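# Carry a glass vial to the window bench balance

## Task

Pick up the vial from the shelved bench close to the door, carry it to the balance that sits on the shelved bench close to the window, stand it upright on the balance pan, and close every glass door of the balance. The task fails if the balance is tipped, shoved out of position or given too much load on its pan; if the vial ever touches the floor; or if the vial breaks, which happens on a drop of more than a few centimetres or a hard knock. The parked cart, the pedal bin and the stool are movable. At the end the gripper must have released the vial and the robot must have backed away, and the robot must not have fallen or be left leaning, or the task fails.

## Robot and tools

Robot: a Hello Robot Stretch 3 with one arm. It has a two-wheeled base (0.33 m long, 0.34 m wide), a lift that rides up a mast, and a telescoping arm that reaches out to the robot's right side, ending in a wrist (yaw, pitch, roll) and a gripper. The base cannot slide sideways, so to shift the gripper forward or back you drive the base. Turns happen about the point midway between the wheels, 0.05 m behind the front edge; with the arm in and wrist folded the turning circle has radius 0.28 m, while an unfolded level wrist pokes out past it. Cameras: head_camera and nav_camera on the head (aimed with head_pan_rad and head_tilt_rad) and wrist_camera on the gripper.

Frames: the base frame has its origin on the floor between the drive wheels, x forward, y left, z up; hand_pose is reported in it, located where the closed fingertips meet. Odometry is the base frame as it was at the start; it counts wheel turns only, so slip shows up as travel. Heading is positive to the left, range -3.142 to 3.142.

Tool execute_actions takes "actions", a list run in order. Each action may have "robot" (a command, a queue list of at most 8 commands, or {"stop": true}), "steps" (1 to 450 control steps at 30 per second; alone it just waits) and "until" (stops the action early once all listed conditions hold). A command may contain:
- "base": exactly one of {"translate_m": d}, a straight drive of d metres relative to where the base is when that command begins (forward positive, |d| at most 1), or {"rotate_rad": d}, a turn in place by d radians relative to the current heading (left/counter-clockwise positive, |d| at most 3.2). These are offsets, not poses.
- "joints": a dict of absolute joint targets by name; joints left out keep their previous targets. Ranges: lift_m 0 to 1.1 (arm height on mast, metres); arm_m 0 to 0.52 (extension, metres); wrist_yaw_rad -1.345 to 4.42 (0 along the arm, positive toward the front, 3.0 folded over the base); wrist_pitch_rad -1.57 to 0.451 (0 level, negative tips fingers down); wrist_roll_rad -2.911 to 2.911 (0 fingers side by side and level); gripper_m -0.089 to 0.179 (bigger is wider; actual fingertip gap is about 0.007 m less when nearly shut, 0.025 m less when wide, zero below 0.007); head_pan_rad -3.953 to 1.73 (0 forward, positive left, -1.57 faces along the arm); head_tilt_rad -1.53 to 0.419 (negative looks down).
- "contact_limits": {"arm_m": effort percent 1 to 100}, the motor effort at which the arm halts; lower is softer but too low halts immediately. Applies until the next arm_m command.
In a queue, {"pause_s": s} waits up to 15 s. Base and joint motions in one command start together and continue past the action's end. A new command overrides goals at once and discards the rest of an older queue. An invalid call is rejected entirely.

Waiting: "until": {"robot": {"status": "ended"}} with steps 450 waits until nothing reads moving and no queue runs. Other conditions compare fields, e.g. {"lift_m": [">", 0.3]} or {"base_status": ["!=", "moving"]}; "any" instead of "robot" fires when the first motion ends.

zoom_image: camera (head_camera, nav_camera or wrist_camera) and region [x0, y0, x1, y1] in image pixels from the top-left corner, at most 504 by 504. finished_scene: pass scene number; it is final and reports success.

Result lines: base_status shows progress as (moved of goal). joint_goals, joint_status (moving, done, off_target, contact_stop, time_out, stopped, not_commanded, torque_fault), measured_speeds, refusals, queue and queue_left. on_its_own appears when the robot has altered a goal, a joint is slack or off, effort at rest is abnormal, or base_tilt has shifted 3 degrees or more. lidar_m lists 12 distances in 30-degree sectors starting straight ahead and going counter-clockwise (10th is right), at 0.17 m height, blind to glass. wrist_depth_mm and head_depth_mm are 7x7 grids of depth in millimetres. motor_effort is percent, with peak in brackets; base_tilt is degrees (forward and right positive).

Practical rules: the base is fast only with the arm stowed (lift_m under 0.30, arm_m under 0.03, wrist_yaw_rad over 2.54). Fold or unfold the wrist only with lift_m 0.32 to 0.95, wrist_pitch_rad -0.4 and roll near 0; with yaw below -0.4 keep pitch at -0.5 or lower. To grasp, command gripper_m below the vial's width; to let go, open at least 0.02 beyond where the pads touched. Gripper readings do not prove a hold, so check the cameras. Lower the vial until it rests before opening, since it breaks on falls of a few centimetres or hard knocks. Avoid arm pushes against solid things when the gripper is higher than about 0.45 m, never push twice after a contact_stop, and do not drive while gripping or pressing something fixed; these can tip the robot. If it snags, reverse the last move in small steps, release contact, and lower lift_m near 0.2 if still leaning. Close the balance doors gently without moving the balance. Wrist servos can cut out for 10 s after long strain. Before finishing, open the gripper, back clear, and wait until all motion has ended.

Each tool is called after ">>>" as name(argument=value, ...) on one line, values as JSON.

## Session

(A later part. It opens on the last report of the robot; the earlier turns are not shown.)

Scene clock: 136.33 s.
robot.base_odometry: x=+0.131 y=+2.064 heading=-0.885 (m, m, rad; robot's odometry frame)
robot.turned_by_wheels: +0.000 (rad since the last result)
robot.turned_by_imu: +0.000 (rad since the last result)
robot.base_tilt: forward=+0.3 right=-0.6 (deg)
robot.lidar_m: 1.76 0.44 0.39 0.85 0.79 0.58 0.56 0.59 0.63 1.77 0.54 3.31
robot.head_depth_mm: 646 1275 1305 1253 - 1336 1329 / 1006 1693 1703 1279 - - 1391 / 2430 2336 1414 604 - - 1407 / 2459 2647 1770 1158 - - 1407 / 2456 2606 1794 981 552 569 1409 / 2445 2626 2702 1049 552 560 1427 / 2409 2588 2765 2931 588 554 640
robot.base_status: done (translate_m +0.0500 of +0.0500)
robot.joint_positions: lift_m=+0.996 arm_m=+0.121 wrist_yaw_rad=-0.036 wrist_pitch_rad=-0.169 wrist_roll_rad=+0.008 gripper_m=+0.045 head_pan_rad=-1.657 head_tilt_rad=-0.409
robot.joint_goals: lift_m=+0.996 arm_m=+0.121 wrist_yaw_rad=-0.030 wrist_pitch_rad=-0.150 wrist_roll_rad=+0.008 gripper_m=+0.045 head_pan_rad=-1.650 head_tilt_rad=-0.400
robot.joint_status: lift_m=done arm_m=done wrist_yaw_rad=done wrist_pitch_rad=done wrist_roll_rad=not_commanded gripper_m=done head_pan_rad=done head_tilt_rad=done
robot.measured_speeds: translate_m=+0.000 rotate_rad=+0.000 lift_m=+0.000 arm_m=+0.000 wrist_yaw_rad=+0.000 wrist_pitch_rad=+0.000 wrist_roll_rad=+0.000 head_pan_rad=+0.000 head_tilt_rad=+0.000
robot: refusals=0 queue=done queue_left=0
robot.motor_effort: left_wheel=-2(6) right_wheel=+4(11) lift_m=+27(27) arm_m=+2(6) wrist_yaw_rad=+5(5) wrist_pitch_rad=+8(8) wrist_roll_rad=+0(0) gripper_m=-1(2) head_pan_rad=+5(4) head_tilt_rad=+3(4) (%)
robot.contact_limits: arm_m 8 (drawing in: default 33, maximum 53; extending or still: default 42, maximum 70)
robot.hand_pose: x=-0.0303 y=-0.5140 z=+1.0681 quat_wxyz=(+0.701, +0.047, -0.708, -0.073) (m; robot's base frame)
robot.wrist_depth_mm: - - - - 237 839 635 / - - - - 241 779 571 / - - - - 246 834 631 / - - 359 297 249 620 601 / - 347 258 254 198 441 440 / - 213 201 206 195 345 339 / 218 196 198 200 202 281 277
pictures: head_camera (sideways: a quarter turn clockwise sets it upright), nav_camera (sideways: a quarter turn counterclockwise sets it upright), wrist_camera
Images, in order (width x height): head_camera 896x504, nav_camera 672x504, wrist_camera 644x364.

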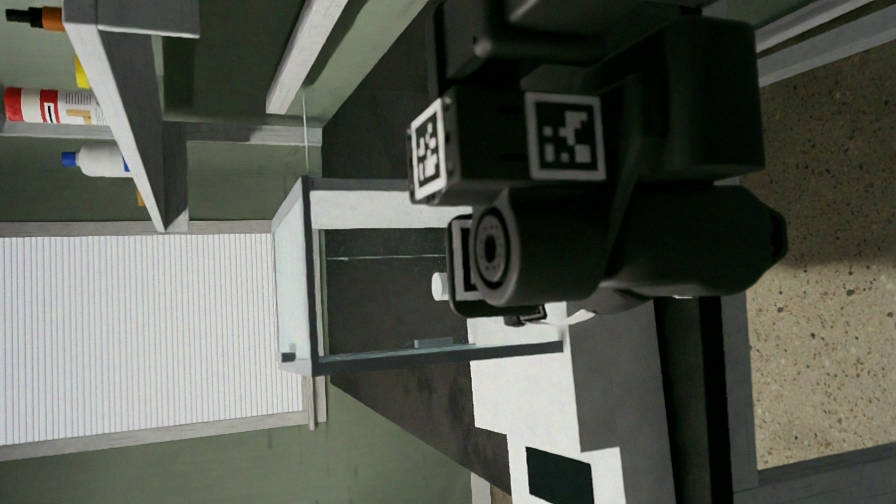

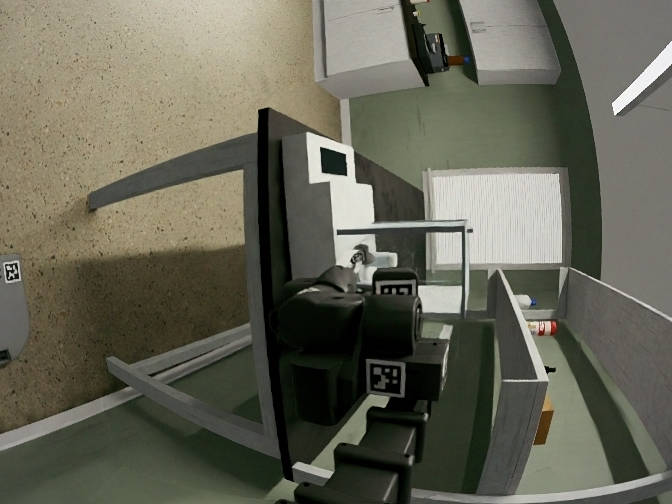

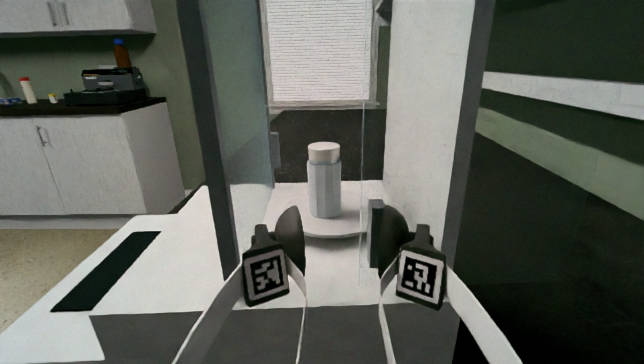

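>>> execute_actions(actions=[{"robot":{"joints":{"arm_m":0.116},"contact_limits":{"arm_m":10}},"steps":40,"until":{"robot":{"status":"ended"}}},{"robot":{"joints":{"wrist_yaw_rad":0.03}},"steps":40,"until":{"robot":{"status":"ended"}}},{"robot":{"joints":{"wrist_yaw_rad":0.08}},"steps":40,"until":{"robot":{"status":"ended"}}},{"robot":{"base":{"translate_m":0.02}},"steps":100,"until":{"robot":{"status":"ended"}}}])

Scene clock: 143.33 s.
robot.base_odometry: x=+0.143 y=+2.049 heading=-0.885 (m, m, rad; robot's odometry frame)
robot.turned_by_wheels: +0.000 (rad since the last result)
robot.turned_by_imu: +0.000 (rad since the last result)
robot.base_tilt: forward=+0.3 right=-0.6 (deg)
robot.lidar_m: 1.73 0.44 0.38 0.85 0.82 0.60 0.58 0.61 0.64 1.86 0.53 3.31
robot.head_depth_mm: 1202 1369 1345 1177 - 1355 1310 / 1016 1764 1744 1187 - - 1397 / 2441 2579 610 694 - - 1405 / 2479 2656 2742 1117 - - 1389 / 2498 2625 1802 1048 551 571 1410 / 2441 2587 2740 1054 552 559 1414 / 2420 2615 2779 2919 598 553 630
robot.base_status: done (translate_m +0.0200 of +0.0200)
robot.joint_positions: lift_m=+0.996 arm_m=+0.116 wrist_yaw_rad=+0.073 wrist_pitch_rad=-0.170 wrist_roll_rad=+0.008 gripper_m=+0.045 head_pan_rad=-1.657 head_tilt_rad=-0.409
robot.joint_goals: lift_m=+0.996 arm_m=+0.116 wrist_yaw_rad=+0.080 wrist_pitch_rad=-0.150 wrist_roll_rad=+0.008 gripper_m=+0.045 head_pan_rad=-1.650 head_tilt_rad=-0.400
robot.joint_status: lift_m=done arm_m=done wrist_yaw_rad=done wrist_pitch_rad=done wrist_roll_rad=not_commanded gripper_m=done head_pan_rad=done head_tilt_rad=done
robot.measured_speeds: translate_m=+0.000 rotate_rad=+0.000 lift_m=+0.000 arm_m=+0.000 wrist_yaw_rad=+0.000 wrist_pitch_rad=+0.000 wrist_roll_rad=+0.000 head_pan_rad=+0.000 head_tilt_rad=+0.000
robot: refusals=0 queue=done queue_left=0
robot.motor_effort: left_wheel=-2(4) right_wheel=+4(11) lift_m=+27(27) arm_m=-4(8) wrist_yaw_rad=+6(10) wrist_pitch_rad=+8(8) wrist_roll_rad=+1(1) gripper_m=-1(1) head_pan_rad=+4(6) head_tilt_rad=+4(3) (%)
robot.contact_limits: arm_m 10 (drawing in: default 33, maximum 53; extending or still: default 42, maximum 70)
robot.hand_pose: x=-0.0034 y=-0.5090 z=+1.0680 quat_wxyz=(+0.704, +0.086, -0.704, -0.035) (m; robot's base frame)
robot.wrist_depth_mm: - - - - - 217 162 / - - - - - 216 562 / - - - 883 - 216 696 / - - - 364 322 215 613 / - - 308 253 253 215 442 / - 270 209 201 194 202 340 / - 227 212 206 199 194 277
pictures: head_camera (sideways: a quarter turn clockwise sets it upright), nav_camera (sideways: a quarter turn counterclockwise sets it upright), wrist_camera
Images, in order (width x height): head_camera 896x504, nav_camera 672x504, wrist_camera 644x364.

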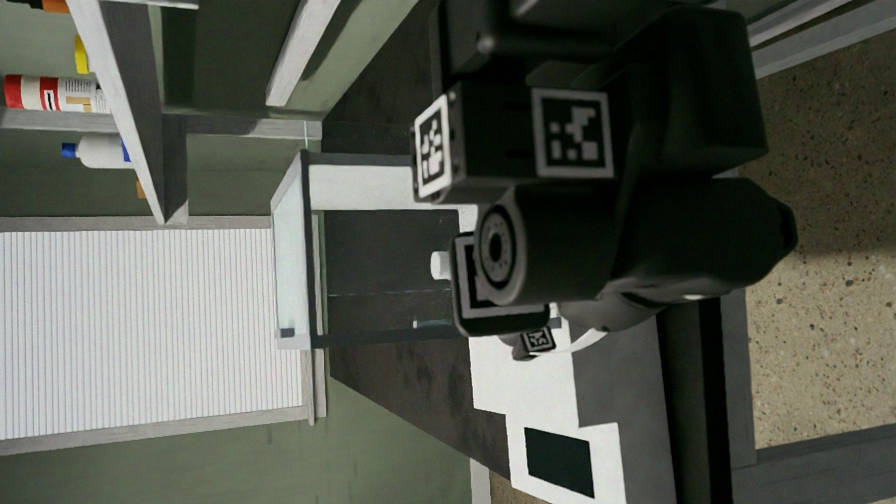

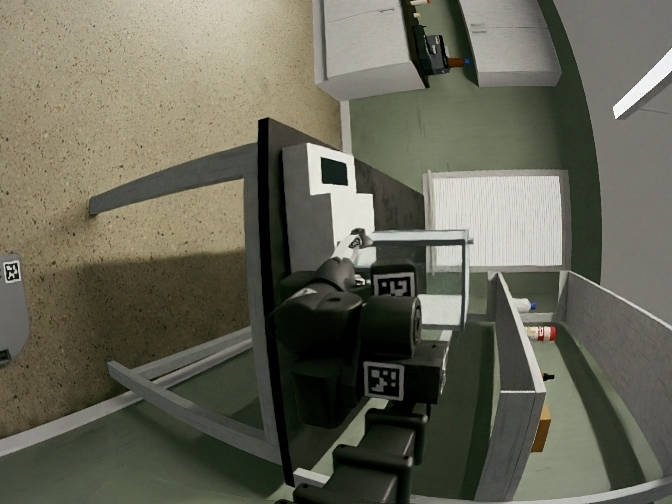

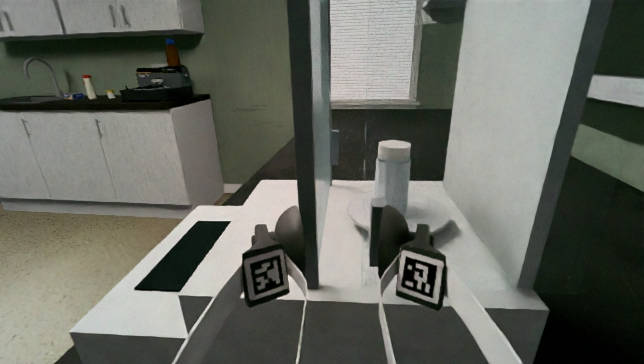

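>>> execute_actions(actions=[{"robot":{"base":{"translate_m":0.031}},"steps":100,"until":{"robot":{"status":"ended"}}}])

>>> zoom_image(camera="wrist_camera", region=[280, 100, 480, 300])

Scene clock: 146.23 s.
robot.base_odometry: x=+0.163 y=+2.025 heading=-0.885 (m, m, rad; robot's odometry frame)
robot.turned_by_wheels: +0.000 (rad since the last result)
robot.turned_by_imu: +0.000 (rad since the last result)
robot.base_tilt: forward=+0.3 right=-0.7 (deg)
robot.lidar_m: 1.70 0.45 0.36 0.85 0.86 0.63 0.61 0.64 0.66 0.52 0.52 3.30
robot.head_depth_mm: 1018 1389 1419 1178 - 1348 1313 / 1654 1777 1615 1178 - - 1398 / 2463 2602 689 1030 - - 1395 / 2474 2683 2751 1118 - - 1389 / 2464 2646 1615 1046 551 572 1414 / 2446 2614 2749 1056 572 557 1340 / 2427 2605 2779 2973 627 554 636
robot.base_status: done (translate_m +0.0310 of +0.0310)
robot.joint_positions: lift_m=+0.996 arm_m=+0.116 wrist_yaw_rad=+0.073 wrist_pitch_rad=-0.170 wrist_roll_rad=+0.008 gripper_m=+0.045 head_pan_rad=-1.657 head_tilt_rad=-0.409
robot.joint_goals: lift_m=+0.996 arm_m=+0.116 wrist_yaw_rad=+0.080 wrist_pitch_rad=-0.150 wrist_roll_rad=+0.008 gripper_m=+0.045 head_pan_rad=-1.650 head_tilt_rad=-0.400
robot.joint_status: lift_m=done arm_m=done wrist_yaw_rad=done wrist_pitch_rad=done wrist_roll_rad=not_commanded gripper_m=done head_pan_rad=done head_tilt_rad=done
robot.measured_speeds: translate_m=+0.000 rotate_rad=+0.000 lift_m=+0.000 arm_m=+0.000 wrist_yaw_rad=+0.000 wrist_pitch_rad=+0.000 wrist_roll_rad=+0.000 head_pan_rad=+0.000 head_tilt_rad=+0.000
robot: refusals=0 queue=done queue_left=0
robot.motor_effort: left_wheel=-2(4) right_wheel=+4(10) lift_m=+27(27) arm_m=-4(4) wrist_yaw_rad=+6(6) wrist_pitch_rad=+8(8) wrist_roll_rad=+1(1) gripper_m=-1(1) head_pan_rad=+5(5) head_tilt_rad=+4(3) (%)
robot.contact_limits: arm_m 10 (drawing in: default 33, maximum 53; extending or still: default 42, maximum 70)
robot.hand_pose: x=-0.0034 y=-0.5090 z=+1.0680 quat_wxyz=(+0.704, +0.086, -0.704, -0.035) (m; robot's base frame)
robot.wrist_depth_mm: - - - - - 279 175 / - - - - - 278 175 / - - - - - 275 175 / - - - 384 292 276 184 / - - 346 254 250 248 206 / - - 263 198 194 203 312 / - 226 211 204 197 191 258
pictures: head_camera (sideways: a quarter turn clockwise sets it upright), nav_camera (sideways: a quarter turn counterclockwise sets it upright), wrist_camera
Images, in order (width x height): head_camera 896x504, nav_camera 672x504, wrist_camera 644x364.

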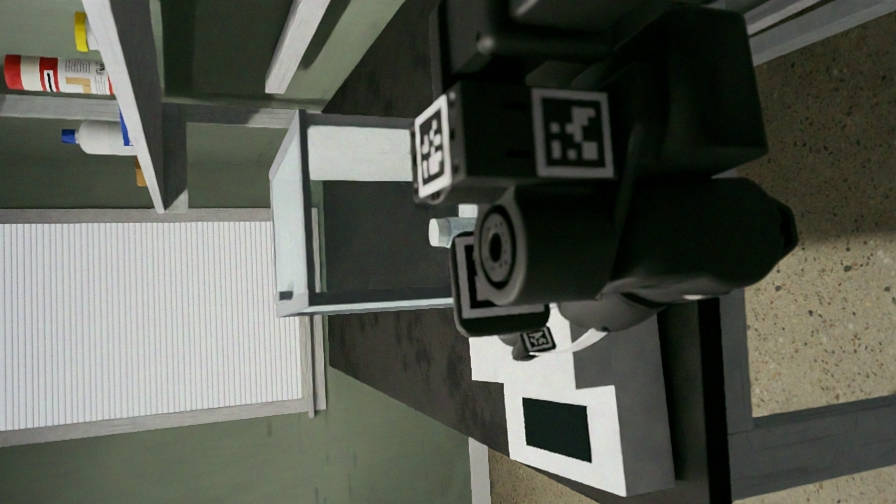

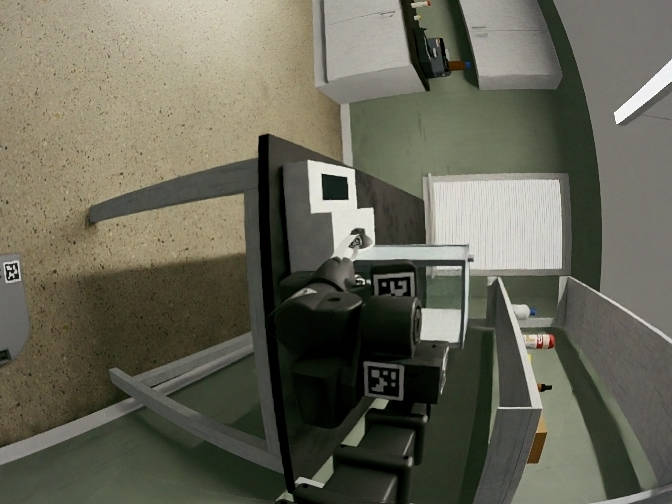

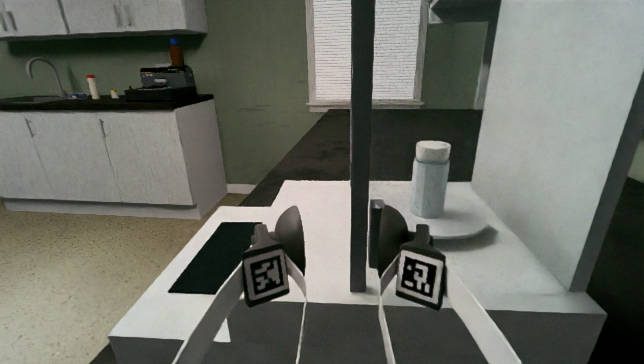

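Region (280, 100, 480, 300) of wrist_camera's 644x364 image, scaled by 2.520.

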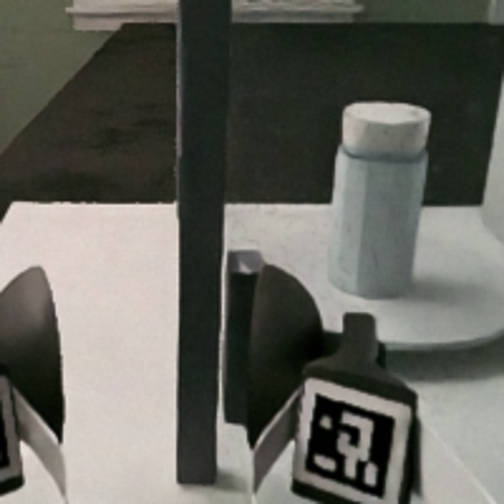

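>>> execute_actions(actions=[{"robot":{"base":{"translate_m":0.004}},"steps":60,"until":{"robot":{"status":"ended"}}},{"robot":{"joints":{"gripper_m":0.06}},"steps":30,"until":{"robot":{"status":"ended"}}},{"robot":{"joints":{"arm_m":0.0}},"steps":100,"until":{"robot":{"status":"ended"}}},{"robot":{"joints":{"wrist_yaw_rad":1.5,"head_pan_rad":-1.75}},"steps":100,"until":{"robot":{"status":"ended"}}}])

Scene clock: 152.93 s.
robot.base_odometry: x=+0.165 y=+2.022 heading=-0.885 (m, m, rad; robot's odometry frame)
robot.turned_by_wheels: +0.000 (rad since the last result)
robot.turned_by_imu: +0.000 (rad since the last result)
robot.base_tilt: forward=+0.3 right=-0.6 (deg)
robot.lidar_m: 1.70 0.45 0.36 0.85 0.87 0.64 0.62 0.64 0.66 0.52 0.52 3.31
robot.head_depth_mm: 679 1186 1185 1017 756 - - / 1320 1460 1506 1021 763 - - / 1706 1834 1426 625 583 - - / 2505 2724 1779 728 572 580 - / 2471 2620 1795 698 553 566 - / 2456 2571 1842 1058 545 553 1417 / 2401 2550 2729 1147 599 540 624
robot.base_status: done (translate_m +0.0040 of +0.0040)
robot.joint_positions: lift_m=+0.996 arm_m=+0.001 wrist_yaw_rad=+1.497 wrist_pitch_rad=-0.170 wrist_roll_rad=+0.008 gripper_m=+0.060 head_pan_rad=-1.743 head_tilt_rad=-0.409
robot.joint_goals: lift_m=+0.996 arm_m=+0.000 wrist_yaw_rad=+1.500 wrist_pitch_rad=-0.150 wrist_roll_rad=+0.008 gripper_m=+0.060 head_pan_rad=-1.750 head_tilt_rad=-0.400
robot.joint_status: lift_m=done arm_m=done wrist_yaw_rad=done wrist_pitch_rad=done wrist_roll_rad=not_commanded gripper_m=done head_pan_rad=done head_tilt_rad=done
robot.measured_speeds: translate_m=+0.000 rotate_rad=+0.000 lift_m=+0.000 arm_m=+0.000 wrist_yaw_rad=+0.000 wrist_pitch_rad=+0.000 wrist_roll_rad=+0.000 head_pan_rad=+0.000 head_tilt_rad=+0.000
robot: refusals=0 queue=done queue_left=0
robot.motor_effort: left_wheel=-2(5) right_wheel=+4(10) lift_m=+27(27) arm_m=-5(6) wrist_yaw_rad=+2(7) wrist_pitch_rad=+8(8) wrist_roll_rad=+0(0) gripper_m=+1(67) head_pan_rad=-5(20) head_tilt_rad=+3(3) (%)
robot.hand_pose: x=+0.2264 y=-0.1643 z=+1.0680 quat_wxyz=(+0.555, +0.525, -0.477, +0.433) (m; robot's base frame)
robot.wrist_depth_mm: - - - - - - - / - - - - - - - / - - - - - - - / - - - - - - - / - - - - - - - / 683 - - - - - - / 600 - - - - - -
pictures: head_camera (sideways: a quarter turn clockwise sets it upright), nav_camera (sideways: a quarter turn counterclockwise sets it upright), wrist_camera
Images, in order (width x height): head_camera 896x504, nav_camera 672x504, wrist_camera 644x364.

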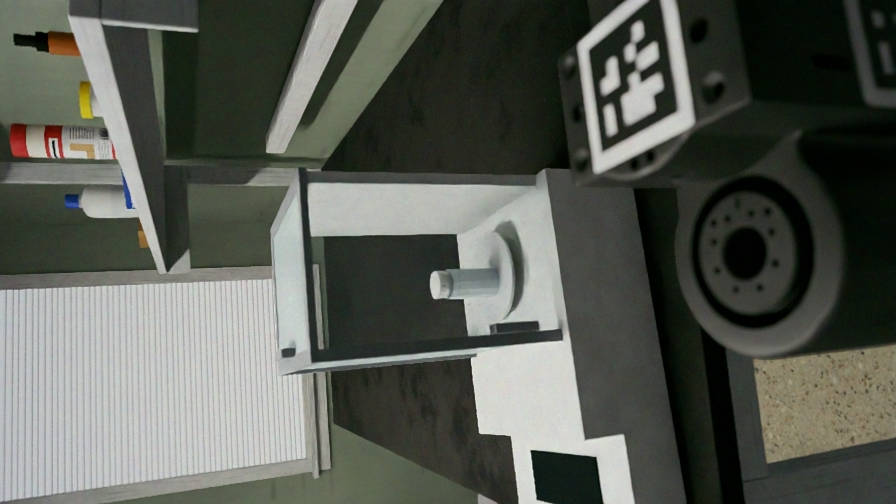

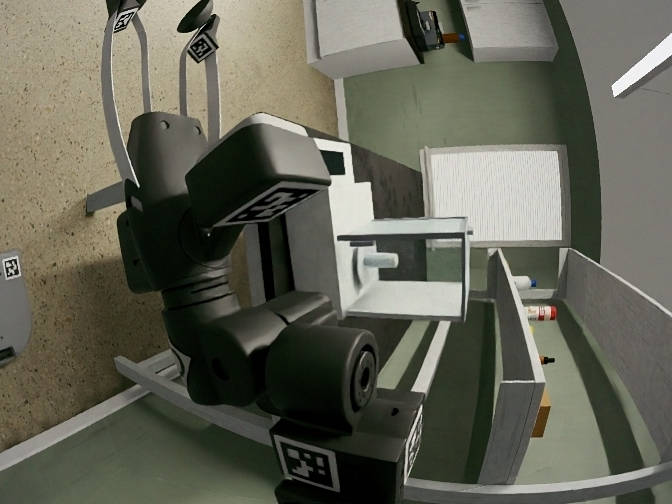

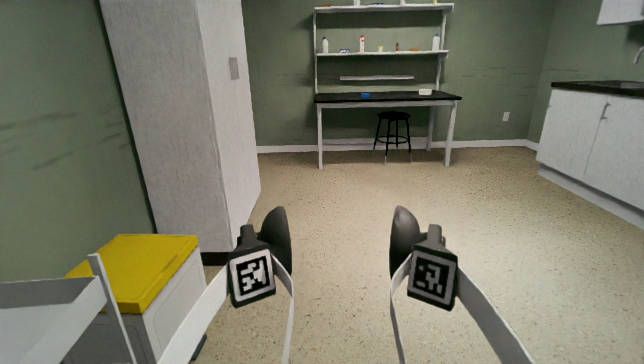

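>>> finished_scene(scene=2)

The scene is finished: the task was done.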